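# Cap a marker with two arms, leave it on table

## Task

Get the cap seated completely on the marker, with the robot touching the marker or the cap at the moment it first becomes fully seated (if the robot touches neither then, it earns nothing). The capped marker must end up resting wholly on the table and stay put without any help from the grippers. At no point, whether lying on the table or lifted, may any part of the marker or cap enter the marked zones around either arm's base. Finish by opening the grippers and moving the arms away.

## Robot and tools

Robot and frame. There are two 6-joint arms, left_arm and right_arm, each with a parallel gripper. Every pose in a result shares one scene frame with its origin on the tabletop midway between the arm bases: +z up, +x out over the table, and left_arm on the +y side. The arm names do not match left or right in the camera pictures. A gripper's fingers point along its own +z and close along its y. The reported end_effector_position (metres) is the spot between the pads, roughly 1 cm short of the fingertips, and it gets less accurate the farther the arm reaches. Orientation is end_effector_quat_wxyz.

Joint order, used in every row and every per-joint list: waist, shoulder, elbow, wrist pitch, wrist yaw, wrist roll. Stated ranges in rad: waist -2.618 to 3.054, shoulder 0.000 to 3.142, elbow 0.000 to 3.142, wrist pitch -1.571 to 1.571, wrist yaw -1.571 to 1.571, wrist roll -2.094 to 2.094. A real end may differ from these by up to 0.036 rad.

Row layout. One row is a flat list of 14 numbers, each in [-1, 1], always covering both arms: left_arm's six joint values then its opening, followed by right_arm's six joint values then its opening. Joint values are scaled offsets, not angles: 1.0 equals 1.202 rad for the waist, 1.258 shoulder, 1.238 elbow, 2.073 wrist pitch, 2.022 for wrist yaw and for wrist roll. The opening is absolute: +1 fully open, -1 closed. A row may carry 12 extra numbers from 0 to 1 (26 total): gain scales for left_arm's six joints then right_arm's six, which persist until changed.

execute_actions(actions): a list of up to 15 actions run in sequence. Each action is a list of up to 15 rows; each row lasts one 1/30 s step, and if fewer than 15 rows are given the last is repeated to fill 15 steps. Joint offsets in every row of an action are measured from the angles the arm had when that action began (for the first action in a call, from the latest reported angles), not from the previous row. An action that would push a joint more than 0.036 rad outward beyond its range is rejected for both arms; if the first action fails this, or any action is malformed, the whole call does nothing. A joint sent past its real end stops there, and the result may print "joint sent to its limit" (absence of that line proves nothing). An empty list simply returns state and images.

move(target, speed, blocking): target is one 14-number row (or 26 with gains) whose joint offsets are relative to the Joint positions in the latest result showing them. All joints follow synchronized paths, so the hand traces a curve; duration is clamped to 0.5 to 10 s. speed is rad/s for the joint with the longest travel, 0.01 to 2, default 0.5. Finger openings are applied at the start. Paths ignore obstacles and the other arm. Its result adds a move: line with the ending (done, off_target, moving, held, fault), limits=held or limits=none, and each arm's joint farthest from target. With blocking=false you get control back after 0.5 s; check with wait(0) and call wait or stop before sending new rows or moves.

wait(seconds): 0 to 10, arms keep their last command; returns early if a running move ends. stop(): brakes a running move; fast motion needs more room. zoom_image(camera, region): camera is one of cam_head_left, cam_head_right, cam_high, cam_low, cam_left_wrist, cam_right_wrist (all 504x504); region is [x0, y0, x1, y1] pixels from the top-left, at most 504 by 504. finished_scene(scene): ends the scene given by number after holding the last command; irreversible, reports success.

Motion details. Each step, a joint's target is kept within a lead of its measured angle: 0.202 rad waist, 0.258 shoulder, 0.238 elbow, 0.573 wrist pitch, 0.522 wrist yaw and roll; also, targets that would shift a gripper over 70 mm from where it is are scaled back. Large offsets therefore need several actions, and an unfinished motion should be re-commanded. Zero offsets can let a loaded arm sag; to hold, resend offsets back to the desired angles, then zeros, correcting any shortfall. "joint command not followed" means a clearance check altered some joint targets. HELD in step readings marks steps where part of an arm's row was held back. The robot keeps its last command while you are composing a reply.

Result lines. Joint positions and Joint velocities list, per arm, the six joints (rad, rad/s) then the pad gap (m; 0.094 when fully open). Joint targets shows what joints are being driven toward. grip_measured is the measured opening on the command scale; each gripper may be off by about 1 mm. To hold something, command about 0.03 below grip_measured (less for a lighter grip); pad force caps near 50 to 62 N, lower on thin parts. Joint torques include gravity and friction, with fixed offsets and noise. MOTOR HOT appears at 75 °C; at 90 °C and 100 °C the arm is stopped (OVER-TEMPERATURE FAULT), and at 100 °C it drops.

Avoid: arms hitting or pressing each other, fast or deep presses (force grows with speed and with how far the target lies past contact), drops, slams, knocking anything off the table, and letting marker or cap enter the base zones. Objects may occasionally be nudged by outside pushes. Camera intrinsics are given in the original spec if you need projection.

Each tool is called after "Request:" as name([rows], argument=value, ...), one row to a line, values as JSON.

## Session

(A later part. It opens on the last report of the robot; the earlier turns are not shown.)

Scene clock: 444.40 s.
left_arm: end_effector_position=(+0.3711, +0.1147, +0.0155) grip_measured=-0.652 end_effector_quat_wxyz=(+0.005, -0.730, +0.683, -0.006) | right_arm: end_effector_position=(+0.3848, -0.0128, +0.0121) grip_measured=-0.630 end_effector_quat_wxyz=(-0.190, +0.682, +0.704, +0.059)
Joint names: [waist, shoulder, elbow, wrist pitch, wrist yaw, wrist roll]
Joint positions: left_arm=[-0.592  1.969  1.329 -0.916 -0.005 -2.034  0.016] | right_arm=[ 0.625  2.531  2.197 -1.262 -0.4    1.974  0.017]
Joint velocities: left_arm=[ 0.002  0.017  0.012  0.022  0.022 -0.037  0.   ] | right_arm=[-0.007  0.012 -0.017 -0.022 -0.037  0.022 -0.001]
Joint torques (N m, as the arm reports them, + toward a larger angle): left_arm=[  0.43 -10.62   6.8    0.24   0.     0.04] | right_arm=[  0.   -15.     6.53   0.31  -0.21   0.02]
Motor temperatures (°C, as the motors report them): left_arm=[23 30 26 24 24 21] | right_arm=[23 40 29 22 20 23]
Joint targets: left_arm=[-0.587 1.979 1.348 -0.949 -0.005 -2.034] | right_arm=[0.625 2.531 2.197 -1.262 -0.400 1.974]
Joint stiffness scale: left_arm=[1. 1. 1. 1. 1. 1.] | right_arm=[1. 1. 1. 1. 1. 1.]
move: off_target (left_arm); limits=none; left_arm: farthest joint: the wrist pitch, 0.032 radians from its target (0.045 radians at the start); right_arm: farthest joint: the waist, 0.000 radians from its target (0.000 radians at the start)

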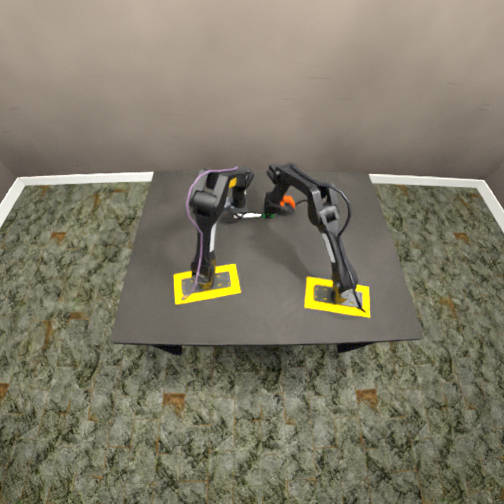

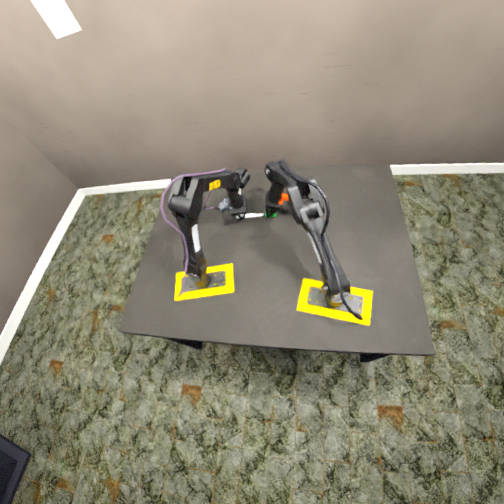

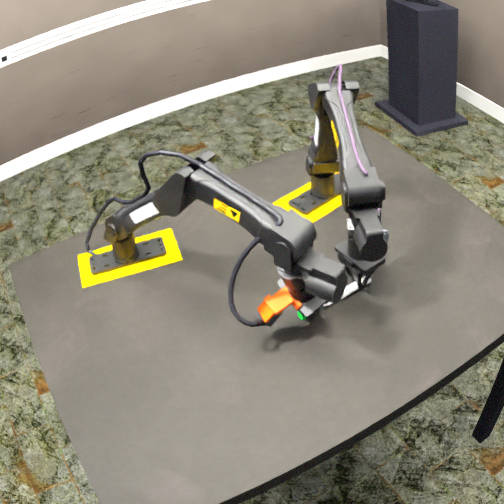

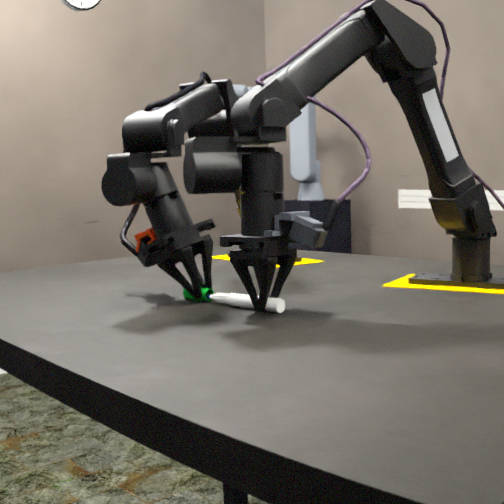

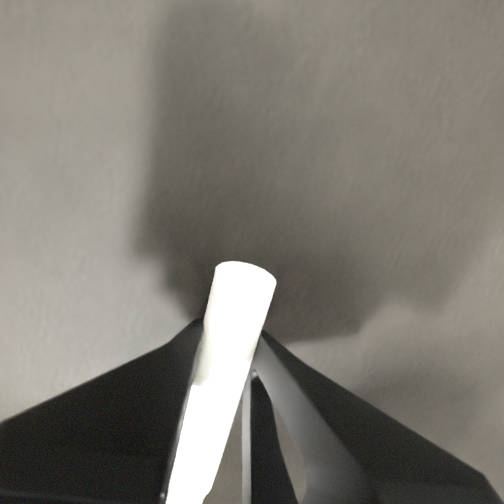

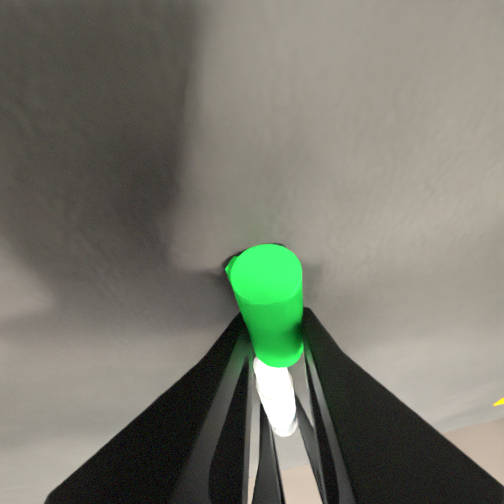

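Request:
move(target=[-0.045,0.043,0.064,-0.022,0,-0.013,-0.7,0,0,0,0,0,0,-0.68], speed=0.06)

Request:
zoom_image(camera="cam_right_wrist", region=[200,300,360,480])

Request:
zoom_image(camera="cam_low", region=[170,275,310,325])

Scene clock: 465.83 s.
left_arm: end_effector_position=(+0.3721, +0.0965, +0.0159) grip_measured=-0.652 end_effector_quat_wxyz=(+0.003, -0.720, +0.693, -0.002) | right_arm: end_effector_position=(+0.3849, -0.0129, +0.0121) grip_measured=-0.630 end_effector_quat_wxyz=(-0.189, +0.682, +0.704, +0.059)
Joint names: [waist, shoulder, elbow, wrist pitch, wrist yaw, wrist roll]
Joint positions: left_arm=[-0.637  2.004  1.383 -0.943 -0.005 -2.051  0.016] | right_arm=[ 0.625  2.531  2.197 -1.262 -0.399  1.974  0.017]
Joint velocities: left_arm=[ 0.002 -0.002  0.017  0.037  0.022 -0.081 -0.001] | right_arm=[ 0.002  0.012 -0.007  0.037 -0.007 -0.007  0.   ]
Joint torques (N m, as the arm reports them, + toward a larger angle): left_arm=[ -0.84 -10.17   7.36   0.32   0.    -0.07] | right_arm=[ -0.02 -15.01   6.53   0.31  -0.22   0.02]
Motor temperatures (°C, as the motors report them): left_arm=[23 30 27 24 24 21] | right_arm=[23 41 29 22 20 23]
Joint targets: left_arm=[-0.646 2.023 1.408 -0.962 -0.005 -2.060] | right_arm=[0.625 2.531 2.197 -1.262 -0.399 1.974]
Joint stiffness scale: left_arm=[1. 1. 1. 1. 1. 1.] | right_arm=[1. 1. 1. 1. 1. 1.]
move: off_target (left_arm); limits=none; left_arm: farthest joint: the elbow, 0.025 radians from its target (0.079 radians at the start); right_arm: farthest joint: the wrist yaw, 0.001 radians from its target (0.000 radians at the start)

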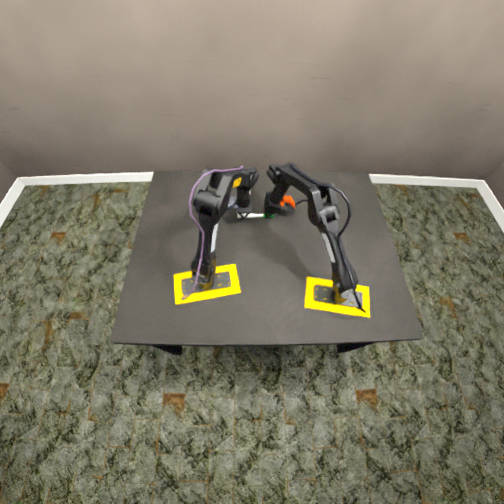

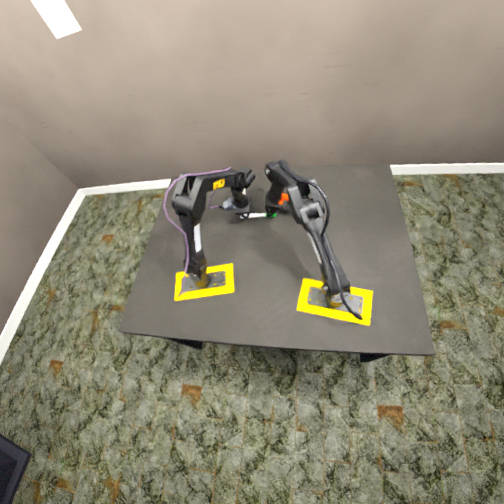

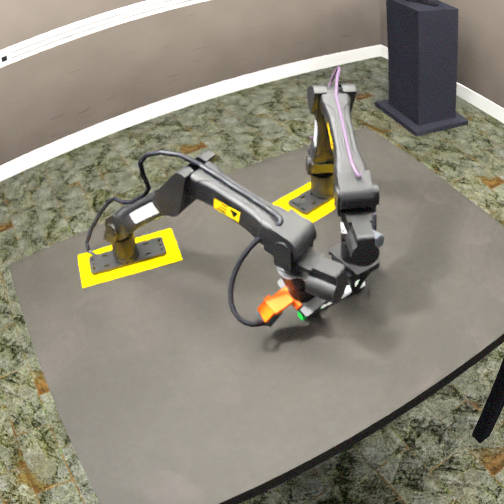

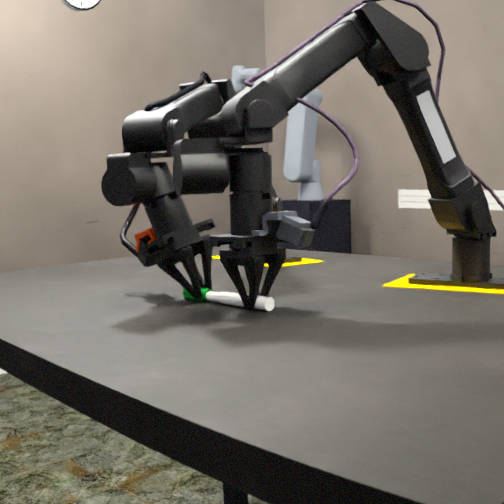

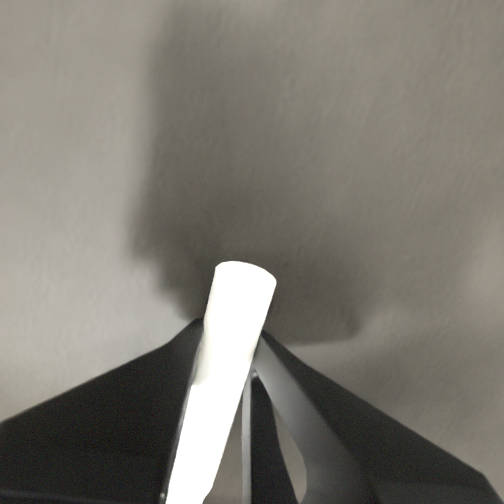

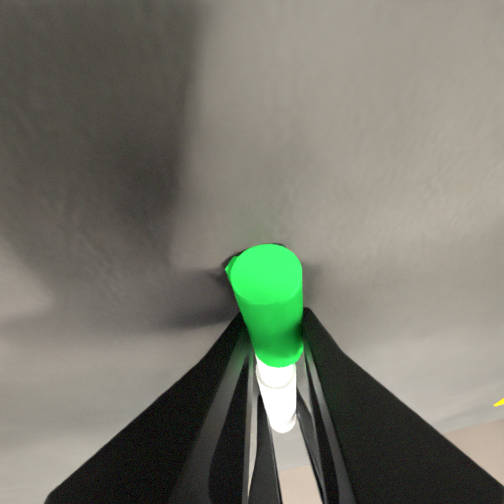

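Region (200, 300, 360, 480) of cam_right_wrist's 504x504 image, scaled by 2.800, with more detail than that image has.

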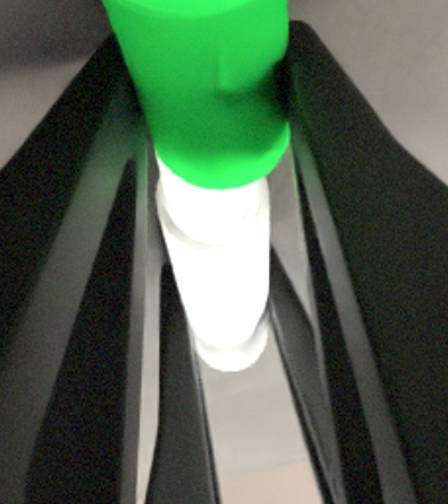

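Region (170, 275, 310, 325) of cam_low's 504x504 image, scaled by 3.600, with more detail than that image has; it fills the top 180 rows of this view, and the rest is white.

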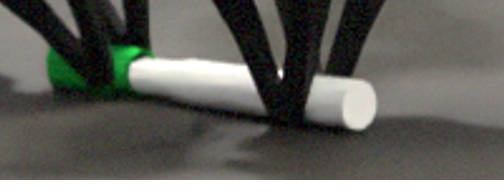

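Request:
execute_actions(actions=[])

Scene clock: 484.03 s.
left_arm: end_effector_position=(+0.3720, +0.0966, +0.0159) grip_measured=-0.652 end_effector_quat_wxyz=(+0.003, -0.721, +0.693, -0.002) | right_arm: end_effector_position=(+0.3849, -0.0129, +0.0121) grip_measured=-0.630 end_effector_quat_wxyz=(-0.189, +0.682, +0.704, +0.059)
Joint names: [waist, shoulder, elbow, wrist pitch, wrist yaw, wrist roll]
Joint positions: left_arm=[-0.637  2.004  1.383 -0.943 -0.005 -2.051  0.016] | right_arm=[ 0.625  2.531  2.197 -1.262 -0.399  1.974  0.017]
Joint velocities: left_arm=[-0.007  0.002 -0.017  0.022 -0.022 -0.007  0.   ] | right_arm=[-0.002  0.002 -0.012 -0.095 -0.037 -0.037  0.001]
Joint torques (N m, as the arm reports them, + toward a larger angle): left_arm=[ -0.85 -10.13   7.24   0.33   0.01  -0.06] | right_arm=[ -0.01 -15.01   6.53   0.31  -0.22   0.03]
Motor temperatures (°C, as the motors report them): left_arm=[23 30 27 24 24 21] | right_arm=[23 41 29 22 20 23]
Joint targets: left_arm=[-0.646 2.023 1.408 -0.962 -0.005 -2.060] | right_arm=[0.625 2.531 2.197 -1.262 -0.399 1.974]
Joint stiffness scale: left_arm=[1. 1. 1. 1. 1. 1.] | right_arm=[1. 1. 1. 1. 1. 1.]

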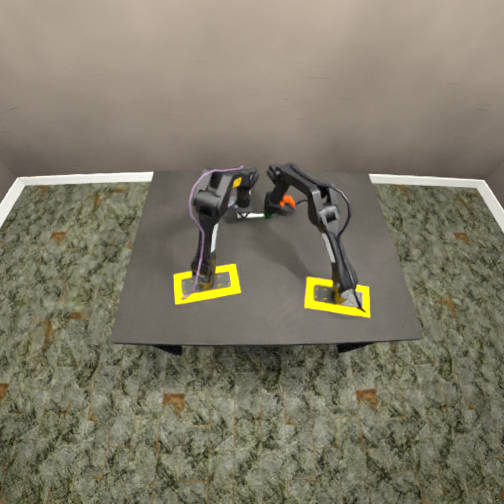

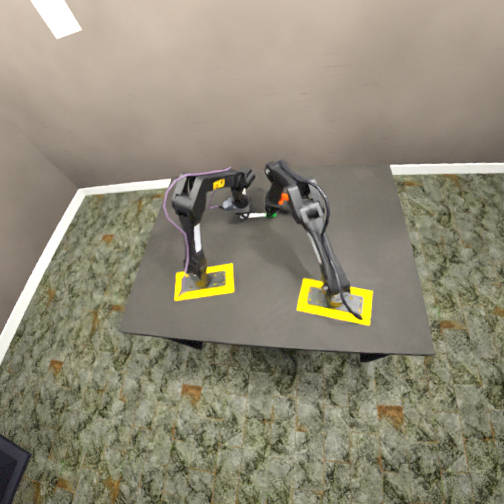

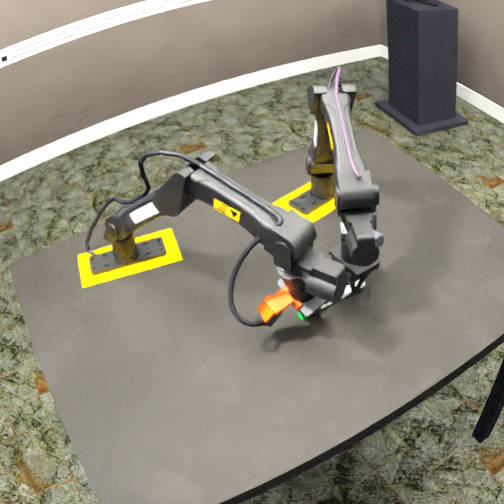

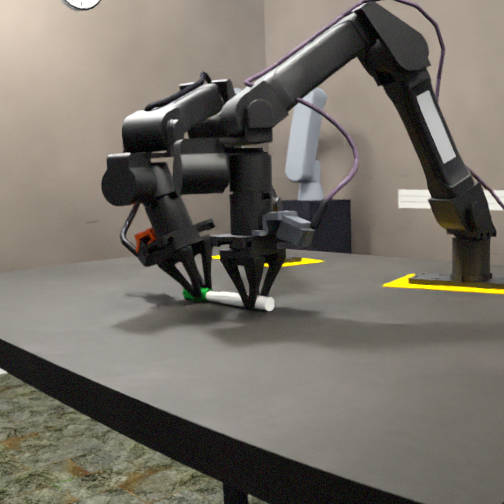

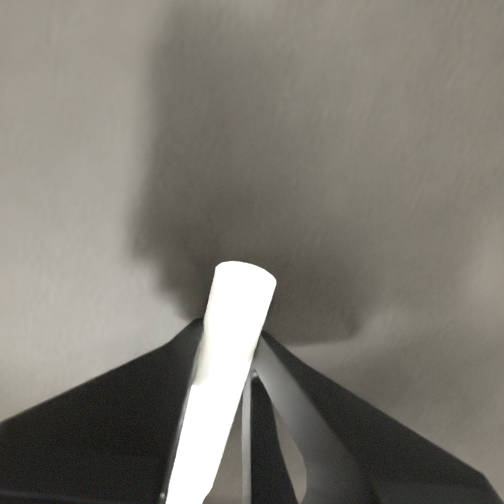

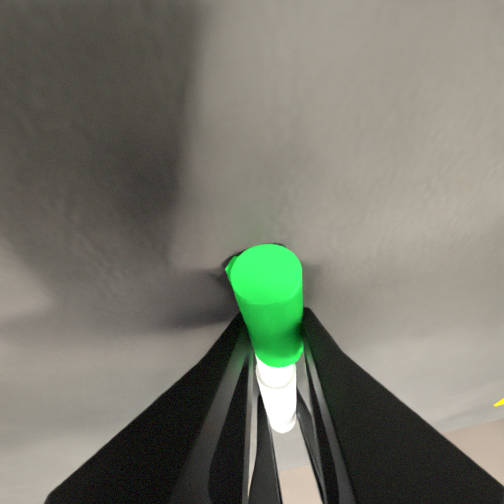

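Request:
move(target=[-0.042,0.036,0.052,-0.013,0,-0.012,-0.70,0,0,0,0,0,0,-0.68], speed=0.04)

Request:
zoom_image(camera="cam_low", region=[170,265,310,325])

Request:
zoom_image(camera="cam_head_left", region=[220,190,300,230])

Scene clock: 492.67 s.
left_arm: end_effector_position=(+0.3729, +0.0789, +0.0159) grip_measured=-0.652 end_effector_quat_wxyz=(+0.004, -0.711, +0.703, -0.005) | right_arm: end_effector_position=(+0.3852, -0.0129, +0.0120) grip_measured=-0.630 end_effector_quat_wxyz=(-0.189, +0.682, +0.704, +0.060)
Joint names: [waist, shoulder, elbow, wrist pitch, wrist yaw, wrist roll]
Joint positions: left_arm=[-0.678  2.031  1.422 -0.951 -0.005 -2.066  0.016] | right_arm=[ 0.625  2.531  2.197 -1.26  -0.398  1.974  0.017]
Joint velocities: left_arm=[ 0.002  0.002  0.017  0.139  0.051 -0.022 -0.001] | right_arm=[ 0.012 -0.007  0.012 -0.037  0.095  0.007 -0.   ]
Joint torques (N m, as the arm reports them, + toward a larger angle): left_arm=[ -0.79 -10.4    7.27   0.34   0.01  -0.06] | right_arm=[ -0.01 -15.01   6.54   0.3   -0.22   0.02]
Motor temperatures (°C, as the motors report them): left_arm=[23 30 27 24 24 21] | right_arm=[23 42 29 22 20 23]
Joint targets: left_arm=[-0.688 2.050 1.447 -0.970 -0.005 -2.075] | right_arm=[0.625 2.531 2.197 -1.262 -0.399 1.974]
Joint stiffness scale: left_arm=[1. 1. 1. 1. 1. 1.] | right_arm=[1. 1. 1. 1. 1. 1.]
move: off_target (left_arm); limits=none; left_arm: farthest joint: the elbow, 0.026 radians from its target (0.065 radians at the start); right_arm: farthest joint: the wrist pitch, 0.002 radians from its target (0.000 radians at the start)

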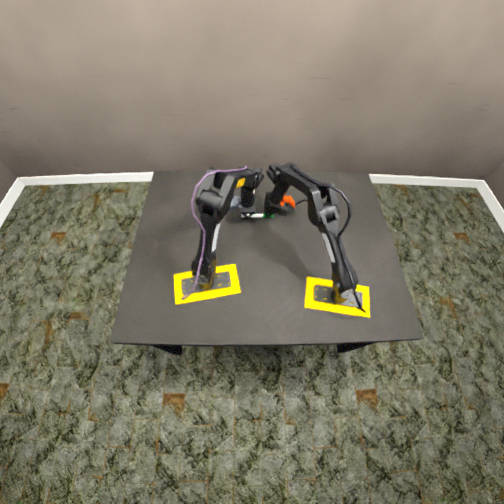

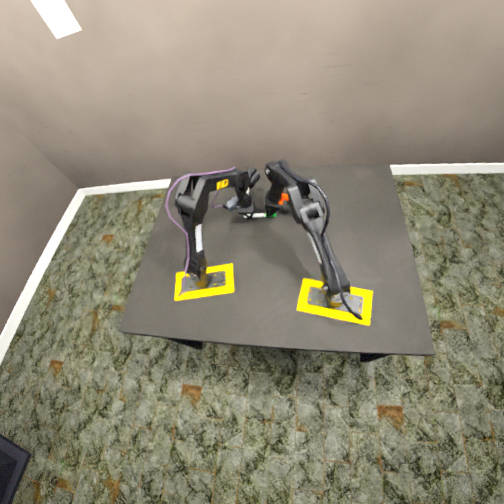

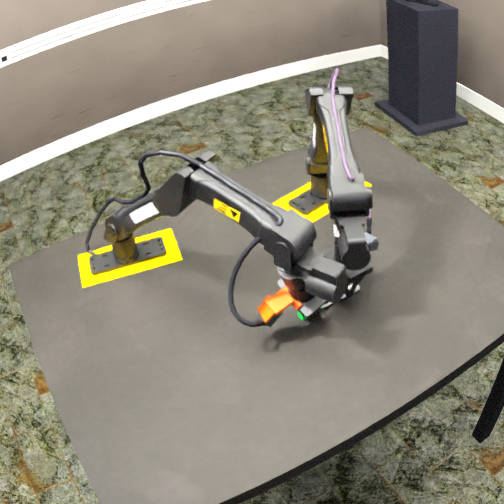

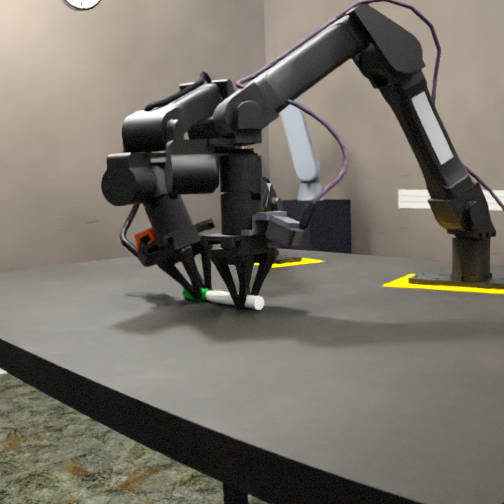

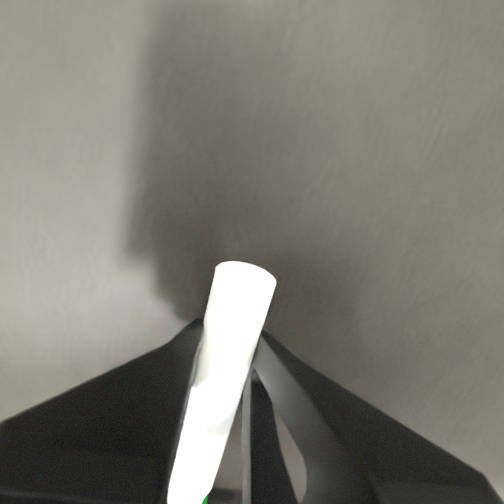

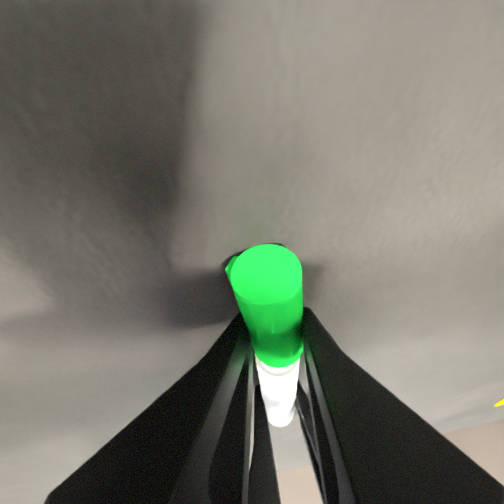

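Region (170, 265, 310, 325) of cam_low's 504x504 image, scaled by 3.600, with more detail than that image has; it fills the top 216 rows of this view, and the rest is white.

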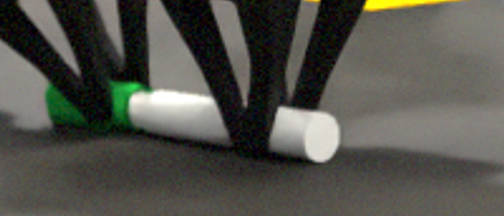

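Region (220, 190, 300, 230) of cam_head_left's 504x504 image, scaled by 6.300, with more detail than that image has.

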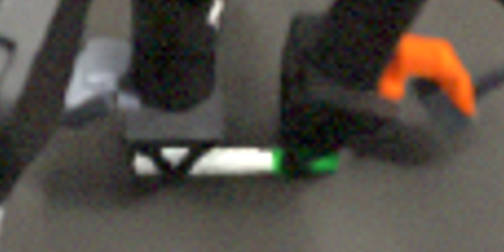

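Request:
move(target=[-0.045,0.03,0.04,-0.011,0,-0.002,-0.70,0,0,0,0,0,0,-0.68], speed=0.04)

Request:
zoom_image(camera="cam_right_wrist", region=[200,300,360,480])

Scene clock: 498.13 s.
left_arm: end_effector_position=(+0.3729, +0.0710, +0.0166) grip_measured=-0.652 end_effector_quat_wxyz=(+0.015, -0.704, +0.710, +0.000) | right_arm: end_effector_position=(+0.3839, -0.0146, +0.0116) grip_measured=-0.630 end_effector_quat_wxyz=(-0.187, +0.683, +0.704, +0.055)
Joint names: [waist, shoulder, elbow, wrist pitch, wrist yaw, wrist roll]
Joint positions: left_arm=[-0.708  2.045  1.447 -0.964 -0.028 -2.074  0.016] | right_arm=[ 0.625  2.531  2.197 -1.268 -0.392  1.974  0.017]
Joint velocities: left_arm=[ 0.002 -0.027 -0.012  0.037 -0.066 -0.037 -0.   ] | right_arm=[-0.007  0.002  0.027 -0.022  0.007  0.007 -0.   ]
Joint torques (N m, as the arm reports them, + toward a larger angle): left_arm=[ -2.14 -10.2    7.29   0.4    0.19   0.08] | right_arm=[ -0.01 -15.     6.52   0.39  -0.27   0.02]
Motor temperatures (°C, as the motors report them): left_arm=[23 30 27 24 24 21] | right_arm=[23 42 29 22 20 23]
Joint targets: left_arm=[-0.732 2.068 1.471 -0.974 -0.005 -2.070] | right_arm=[0.625 2.531 2.197 -1.260 -0.398 1.974]
Joint stiffness scale: left_arm=[1. 1. 1. 1. 1. 1.] | right_arm=[1. 1. 1. 1. 1. 1.]
move: off_target (left_arm); limits=none; left_arm: farthest joint: the elbow, 0.025 radians from its target (0.050 radians at the start); right_arm: farthest joint: the wrist pitch, 0.008 radians from its target (0.000 radians at the start)

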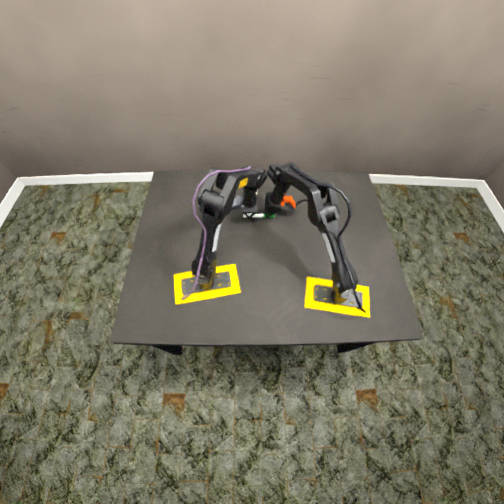

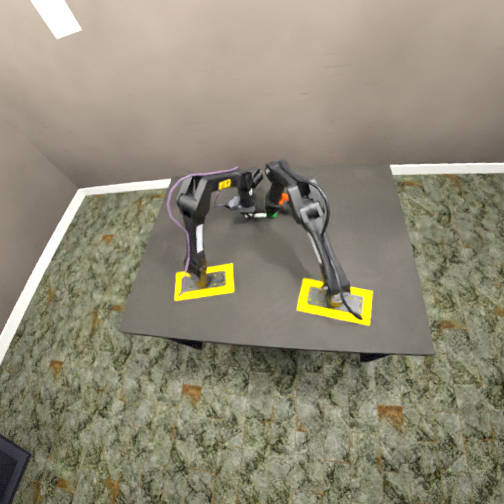

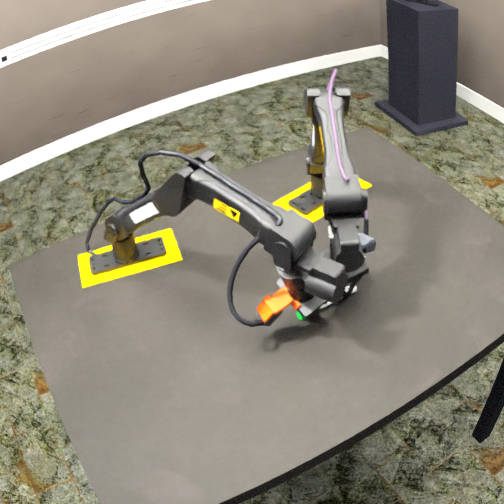

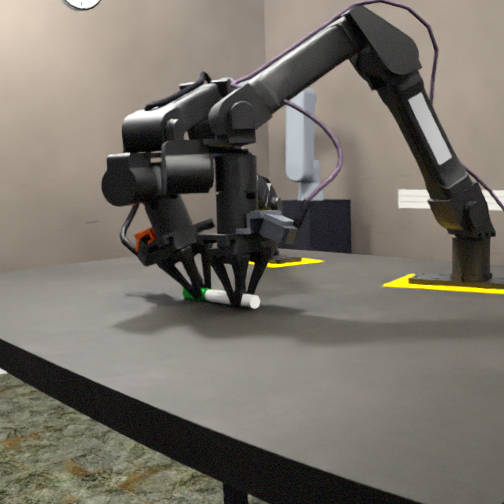

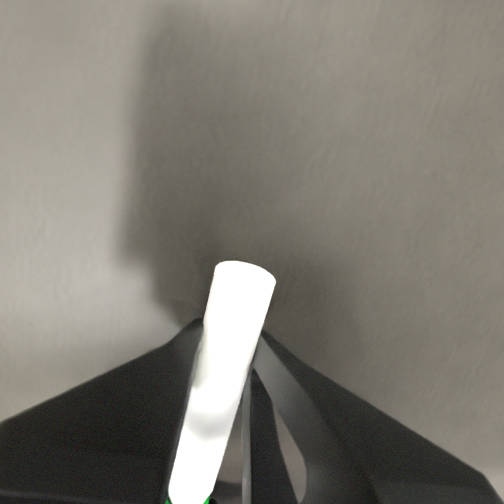

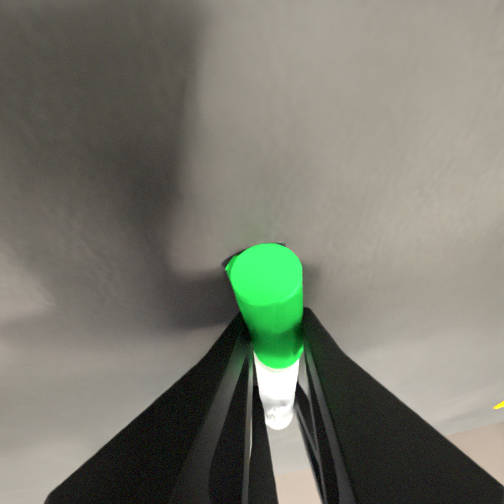

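Region (200, 300, 360, 480) of cam_right_wrist's 504x504 image, scaled by 2.800, with more detail than that image has.

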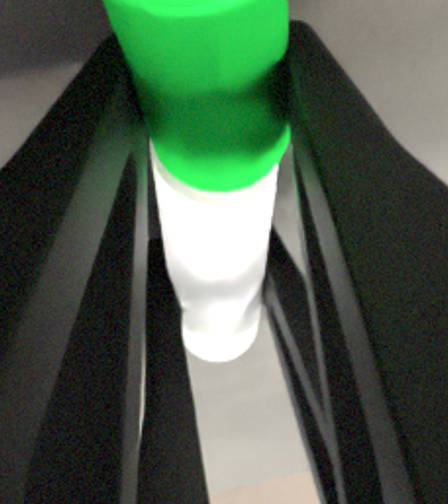

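Request:
move(target=[-0.07,0.02,0.022,-0.005,0.01,0,-0.70,0,0,0,0,0.004,0,-0.68], speed=0.04)

Request:
zoom_image(camera="cam_right_wrist", region=[200,300,360,480])

Request:
zoom_image(camera="cam_low", region=[170,265,310,325])

Scene clock: 505.70 s.
left_arm: end_effector_position=(+0.3722, +0.0697, +0.0167) grip_measured=-0.652 end_effector_quat_wxyz=(+0.024, -0.702, +0.712, +0.002) | right_arm: end_effector_position=(+0.3826, -0.0161, +0.0113) grip_measured=-0.630 end_effector_quat_wxyz=(-0.186, +0.684, +0.704, +0.050)
Joint names: [waist, shoulder, elbow, wrist pitch, wrist yaw, wrist roll]
Joint positions: left_arm=[-0.72   2.045  1.447 -0.964 -0.047 -2.081  0.016] | right_arm=[ 0.625  2.531  2.197 -1.276 -0.387  1.974  0.017]
Joint velocities: left_arm=[ 0.007 -0.012 -0.007  0.022 -0.022 -0.007 -0.002] | right_arm=[-0.007  0.002 -0.007 -0.022  0.051 -0.007  0.   ]
Joint torques (N m, as the arm reports them, + toward a larger angle): left_arm=[ -0.02 -12.39   5.53   0.5    0.01   0.03] | right_arm=[  0.   -14.99   6.5    0.36  -0.18   0.02]
Motor temperatures (°C, as the motors report them): left_arm=[23 30 27 24 24 21] | right_arm=[23 42 29 22 20 23]
Joint targets: left_arm=[-0.721 2.045 1.447 -0.964 -0.045 -2.080] | right_arm=[0.625 2.531 2.197 -1.269 -0.384 1.974]
Joint stiffness scale: left_arm=[1. 1. 1. 1. 1. 1.] | right_arm=[1. 1. 1. 1. 1. 1.]
move: held (left_arm); limits=held; held on 38 of 70 steps (left_arm), including the last (left_arm); left_arm: farthest joint: the waist, 0.072 radians from its target (0.084 radians at the start); right_arm: farthest joint: the wrist pitch, 0.008 radians from its target (0.000 radians at the start)
joint command not followed: on one or more control steps a check withheld the commanded joint targets of the left arm, and it was not sent them on those steps. On the call's last step the targets were still withheld.
cause: the commanded joint targets would bring a part of the robot too close to another arm (this arm's wrist (the part past the wrist pitch) and the other arm's wrist (the part past the wrist pitch)); next, command targets that bring no part of the robot closer to that arm.

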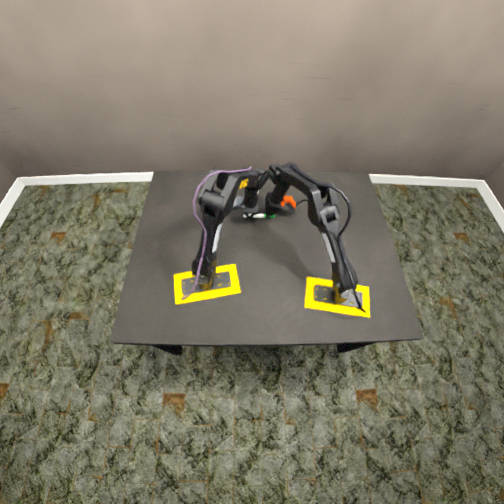

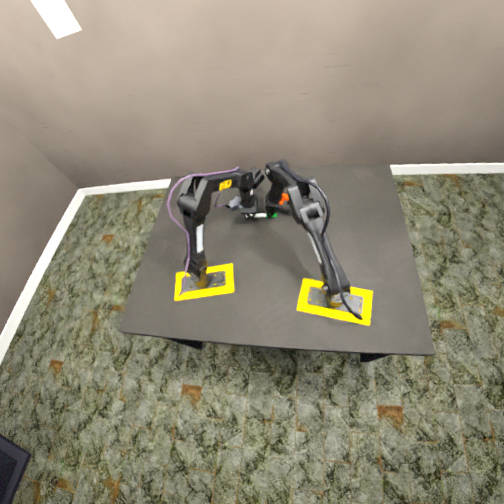

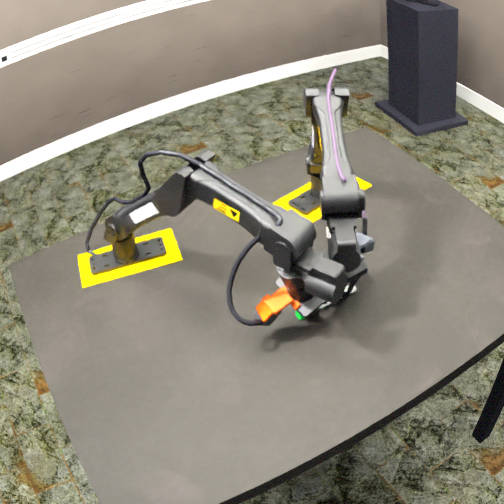

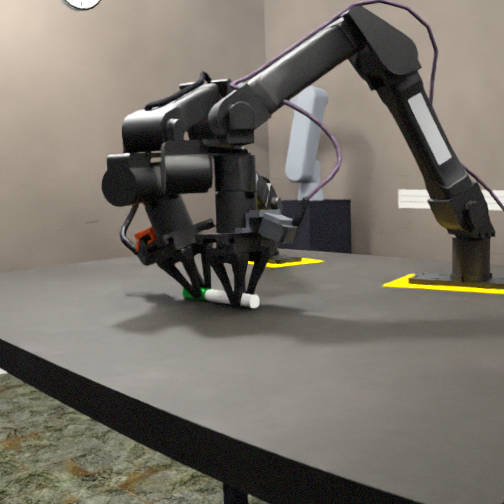

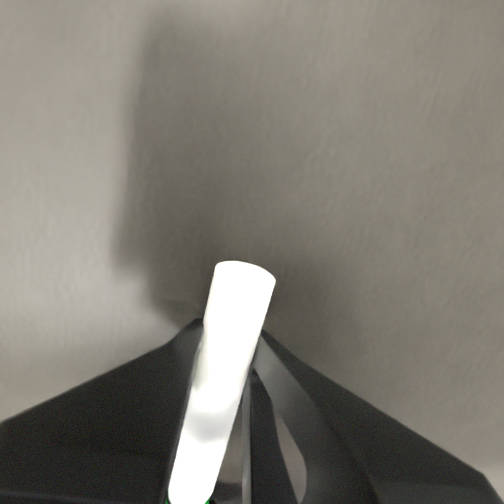

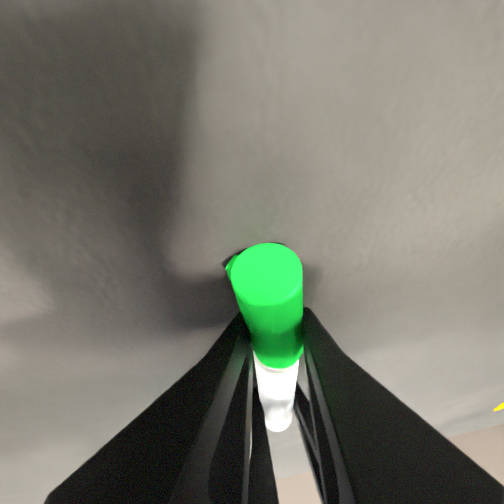

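Region (200, 300, 360, 480) of cam_right_wrist's 504x504 image, scaled by 2.800, with more detail than that image has.

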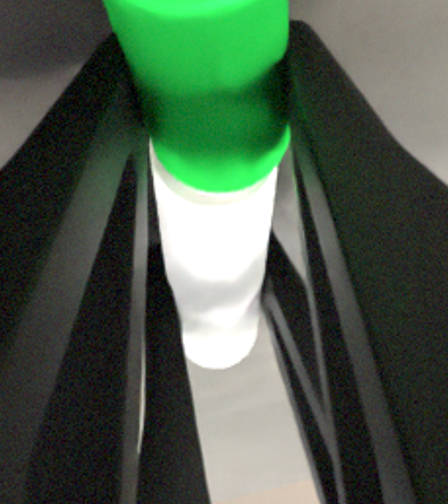

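Region (170, 265, 310, 325) of cam_low's 504x504 image, scaled by 3.600, with more detail than that image has; it fills the top 216 rows of this view, and the rest is white.

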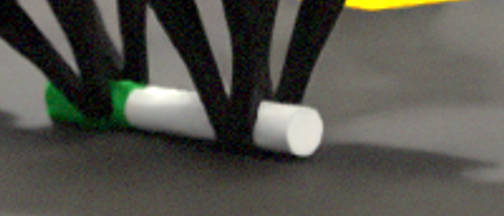

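Request:
execute_actions([
  [[0,0,0,0,0,0,-0.2,0,0,0,0,0,0,-0.68]],
])

Request:
move(target=[0.113,-0.064,-0.097,0.017,0.023,0.023,-0.2,0,0,0,0,0,0,-0.68], speed=0.15)

Scene clock: 525.97 s.
left_arm: end_effector_position=(+0.3722, +0.0697, +0.0167) grip_measured=-0.201 end_effector_quat_wxyz=(+0.024, -0.702, +0.712, +0.002) | right_arm: end_effector_position=(+0.3824, -0.0155, +0.0116) grip_measured=-0.630 end_effector_quat_wxyz=(-0.188, +0.684, +0.703, +0.051)
Joint names: [waist, shoulder, elbow, wrist pitch, wrist yaw, wrist roll]
Joint positions: left_arm=[-0.72   2.045  1.447 -0.964 -0.047 -2.081  0.038] | right_arm=[ 0.625  2.531  2.197 -1.276 -0.391  1.974  0.017]
Joint velocities: left_arm=[-0.012 -0.002 -0.002 -0.081 -0.037  0.022 -0.   ] | right_arm=[-0.002  0.002 -0.002 -0.007 -0.022 -0.007  0.001]
Joint torques (N m, as the arm reports them, + toward a larger angle): left_arm=[  0.06 -12.46   5.54   0.49  -0.02   0.04] | right_arm=[  0.   -14.98   6.5    0.3   -0.17   0.02]
Motor temperatures (°C, as the motors report them): left_arm=[23 31 27 24 24 21] | right_arm=[23 42 29 22 20 23]
Joint targets: left_arm=[-0.720 2.045 1.447 -0.964 -0.047 -2.081] | right_arm=[0.625 2.531 2.197 -1.276 -0.386 1.974]
Joint stiffness scale: left_arm=[1. 1. 1. 1. 1. 1.] | right_arm=[1. 1. 1. 1. 1. 1.]
Step readings (joint positions):
0: left_arm=[-0.720 2.045 1.447 -0.964 -0.047 -2.081] | right_arm=[0.625 2.531 2.197 -1.276 -0.387 1.974]
1: left_arm=[-0.720 2.045 1.447 -0.964 -0.047 -2.081] | right_arm=[0.625 2.531 2.197 -1.276 -0.387 1.974]
2: left_arm=[-0.720 2.045 1.447 -0.964 -0.047 -2.081] | right_arm=[0.625 2.531 2.197 -1.276 -0.388 1.974]
4: left_arm=[-0.720 2.045 1.447 -0.964 -0.047 -2.081] | right_arm=[0.625 2.531 2.197 -1.276 -0.390 1.974]
8: left_arm=[-0.720 2.045 1.447 -0.964 -0.047 -2.081] | right_arm=[0.625 2.531 2.197 -1.276 -0.391 1.974]
15: Joint positions above

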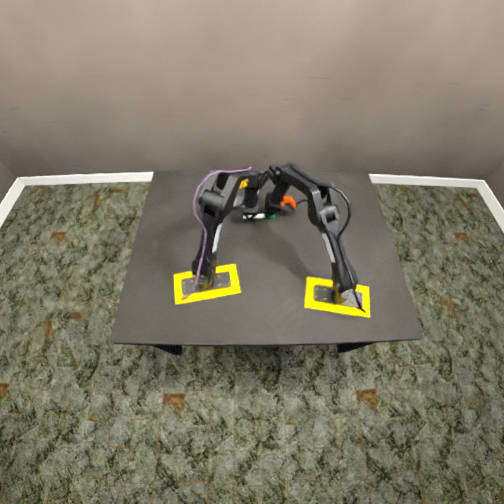

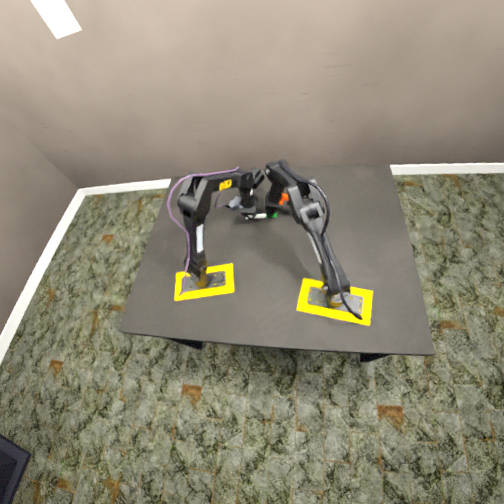

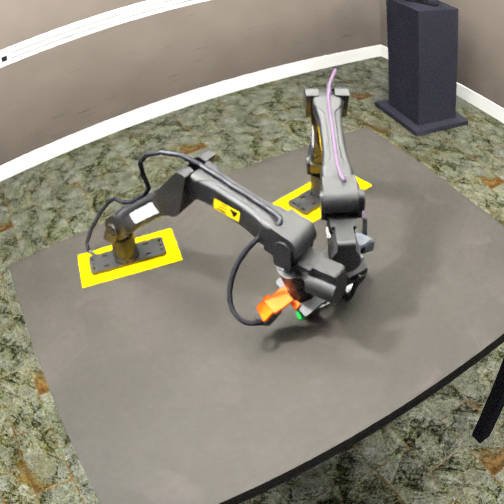

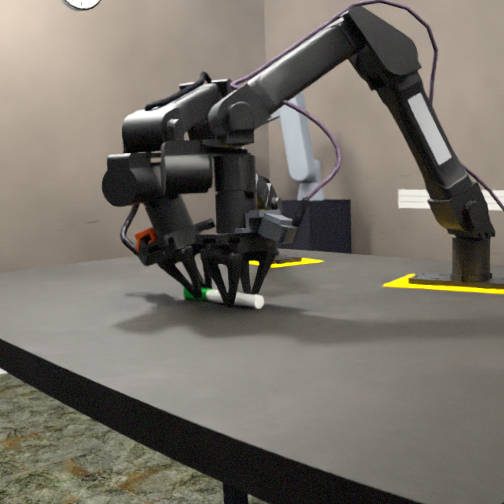

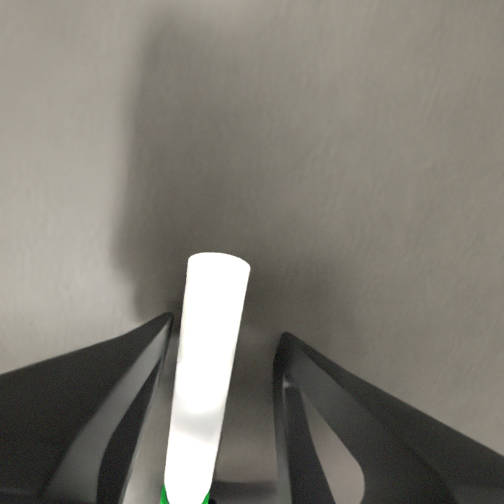

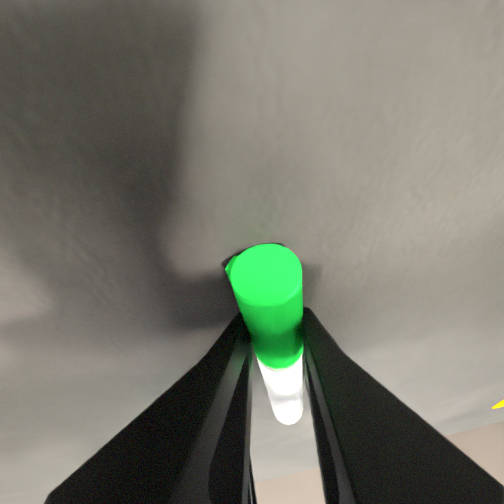

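Scene clock: 527.37 s.
left_arm: end_effector_position=(+0.3725, +0.1155, +0.0163) grip_measured=-0.201 end_effector_quat_wxyz=(+0.004, -0.733, +0.680, -0.001) | right_arm: end_effector_position=(+0.3823, -0.0155, +0.0116) grip_measured=-0.630 end_effector_quat_wxyz=(-0.188, +0.684, +0.703, +0.051)
Joint names: [waist, shoulder, elbow, wrist pitch, wrist yaw, wrist roll]
Joint positions: left_arm=[-0.59   1.98   1.35  -0.936 -0.008 -2.041  0.038] | right_arm=[ 0.625  2.531  2.197 -1.276 -0.391  1.974  0.017]
Joint velocities: left_arm=[ 0.007 -0.012 -0.022 -0.066  0.037 -0.007  0.002] | right_arm=[ 0.012  0.012  0.002 -0.051  0.022 -0.037  0.   ]
Joint torques (N m, as the arm reports them, + toward a larger angle): left_arm=[  0.55 -13.17   3.85   0.57   0.07   0.09] | right_arm=[ -0.01 -14.98   6.5    0.29  -0.2    0.02]
Motor temperatures (°C, as the motors report them): left_arm=[23 31 27 24 24 21] | right_arm=[23 42 29 22 20 23]
Joint targets: left_arm=[-0.584 1.965 1.327 -0.929 -0.001 -2.035] | right_arm=[0.625 2.531 2.197 -1.276 -0.391 1.974]
Joint stiffness scale: left_arm=[1. 1. 1. 1. 1. 1.] | right_arm=[1. 1. 1. 1. 1. 1.]
move: off_target (left_arm); limits=none; left_arm: farthest joint: the elbow, 0.023 radians from its target (0.120 radians at the start); right_arm: farthest joint: the waist, 0.000 radians from its target (0.000 radians at the start)

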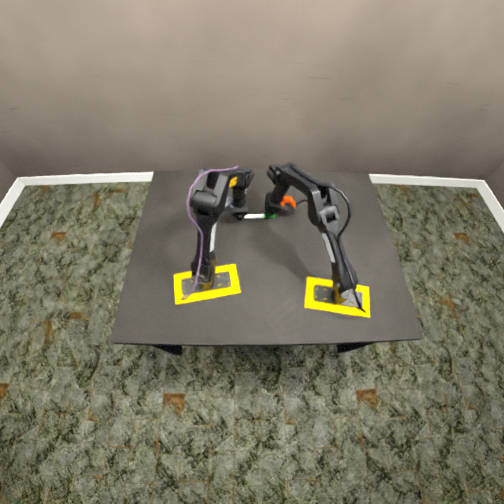

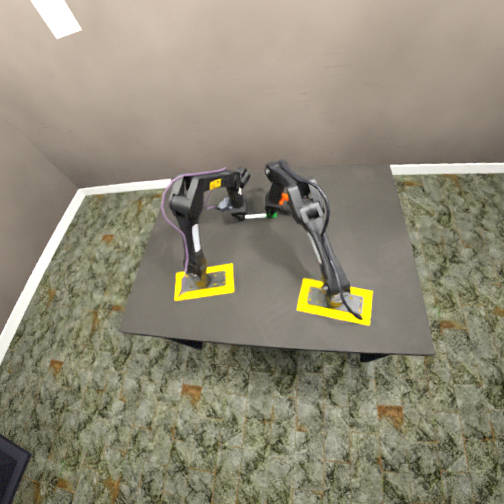

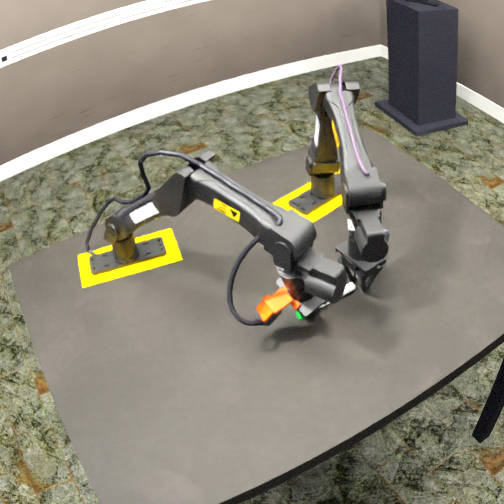

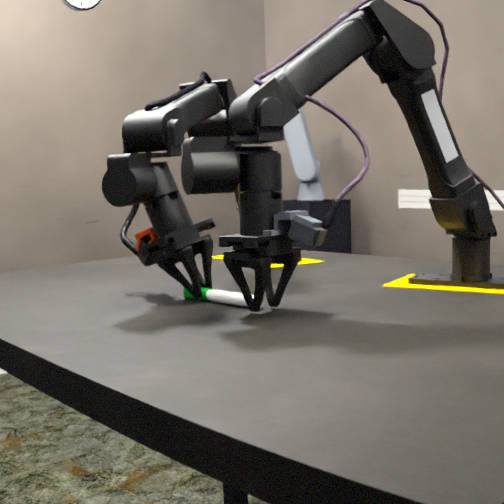

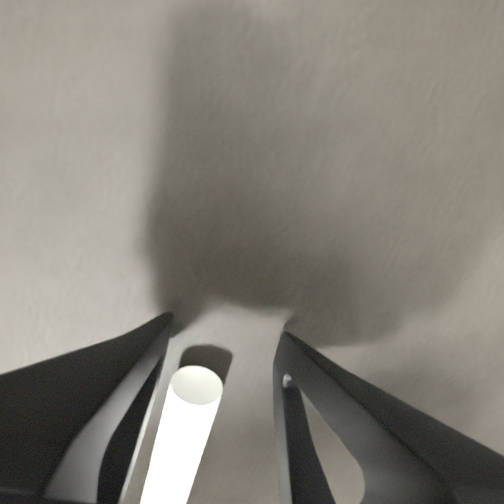

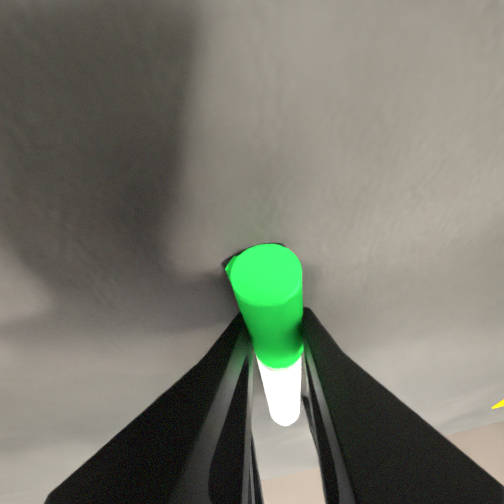

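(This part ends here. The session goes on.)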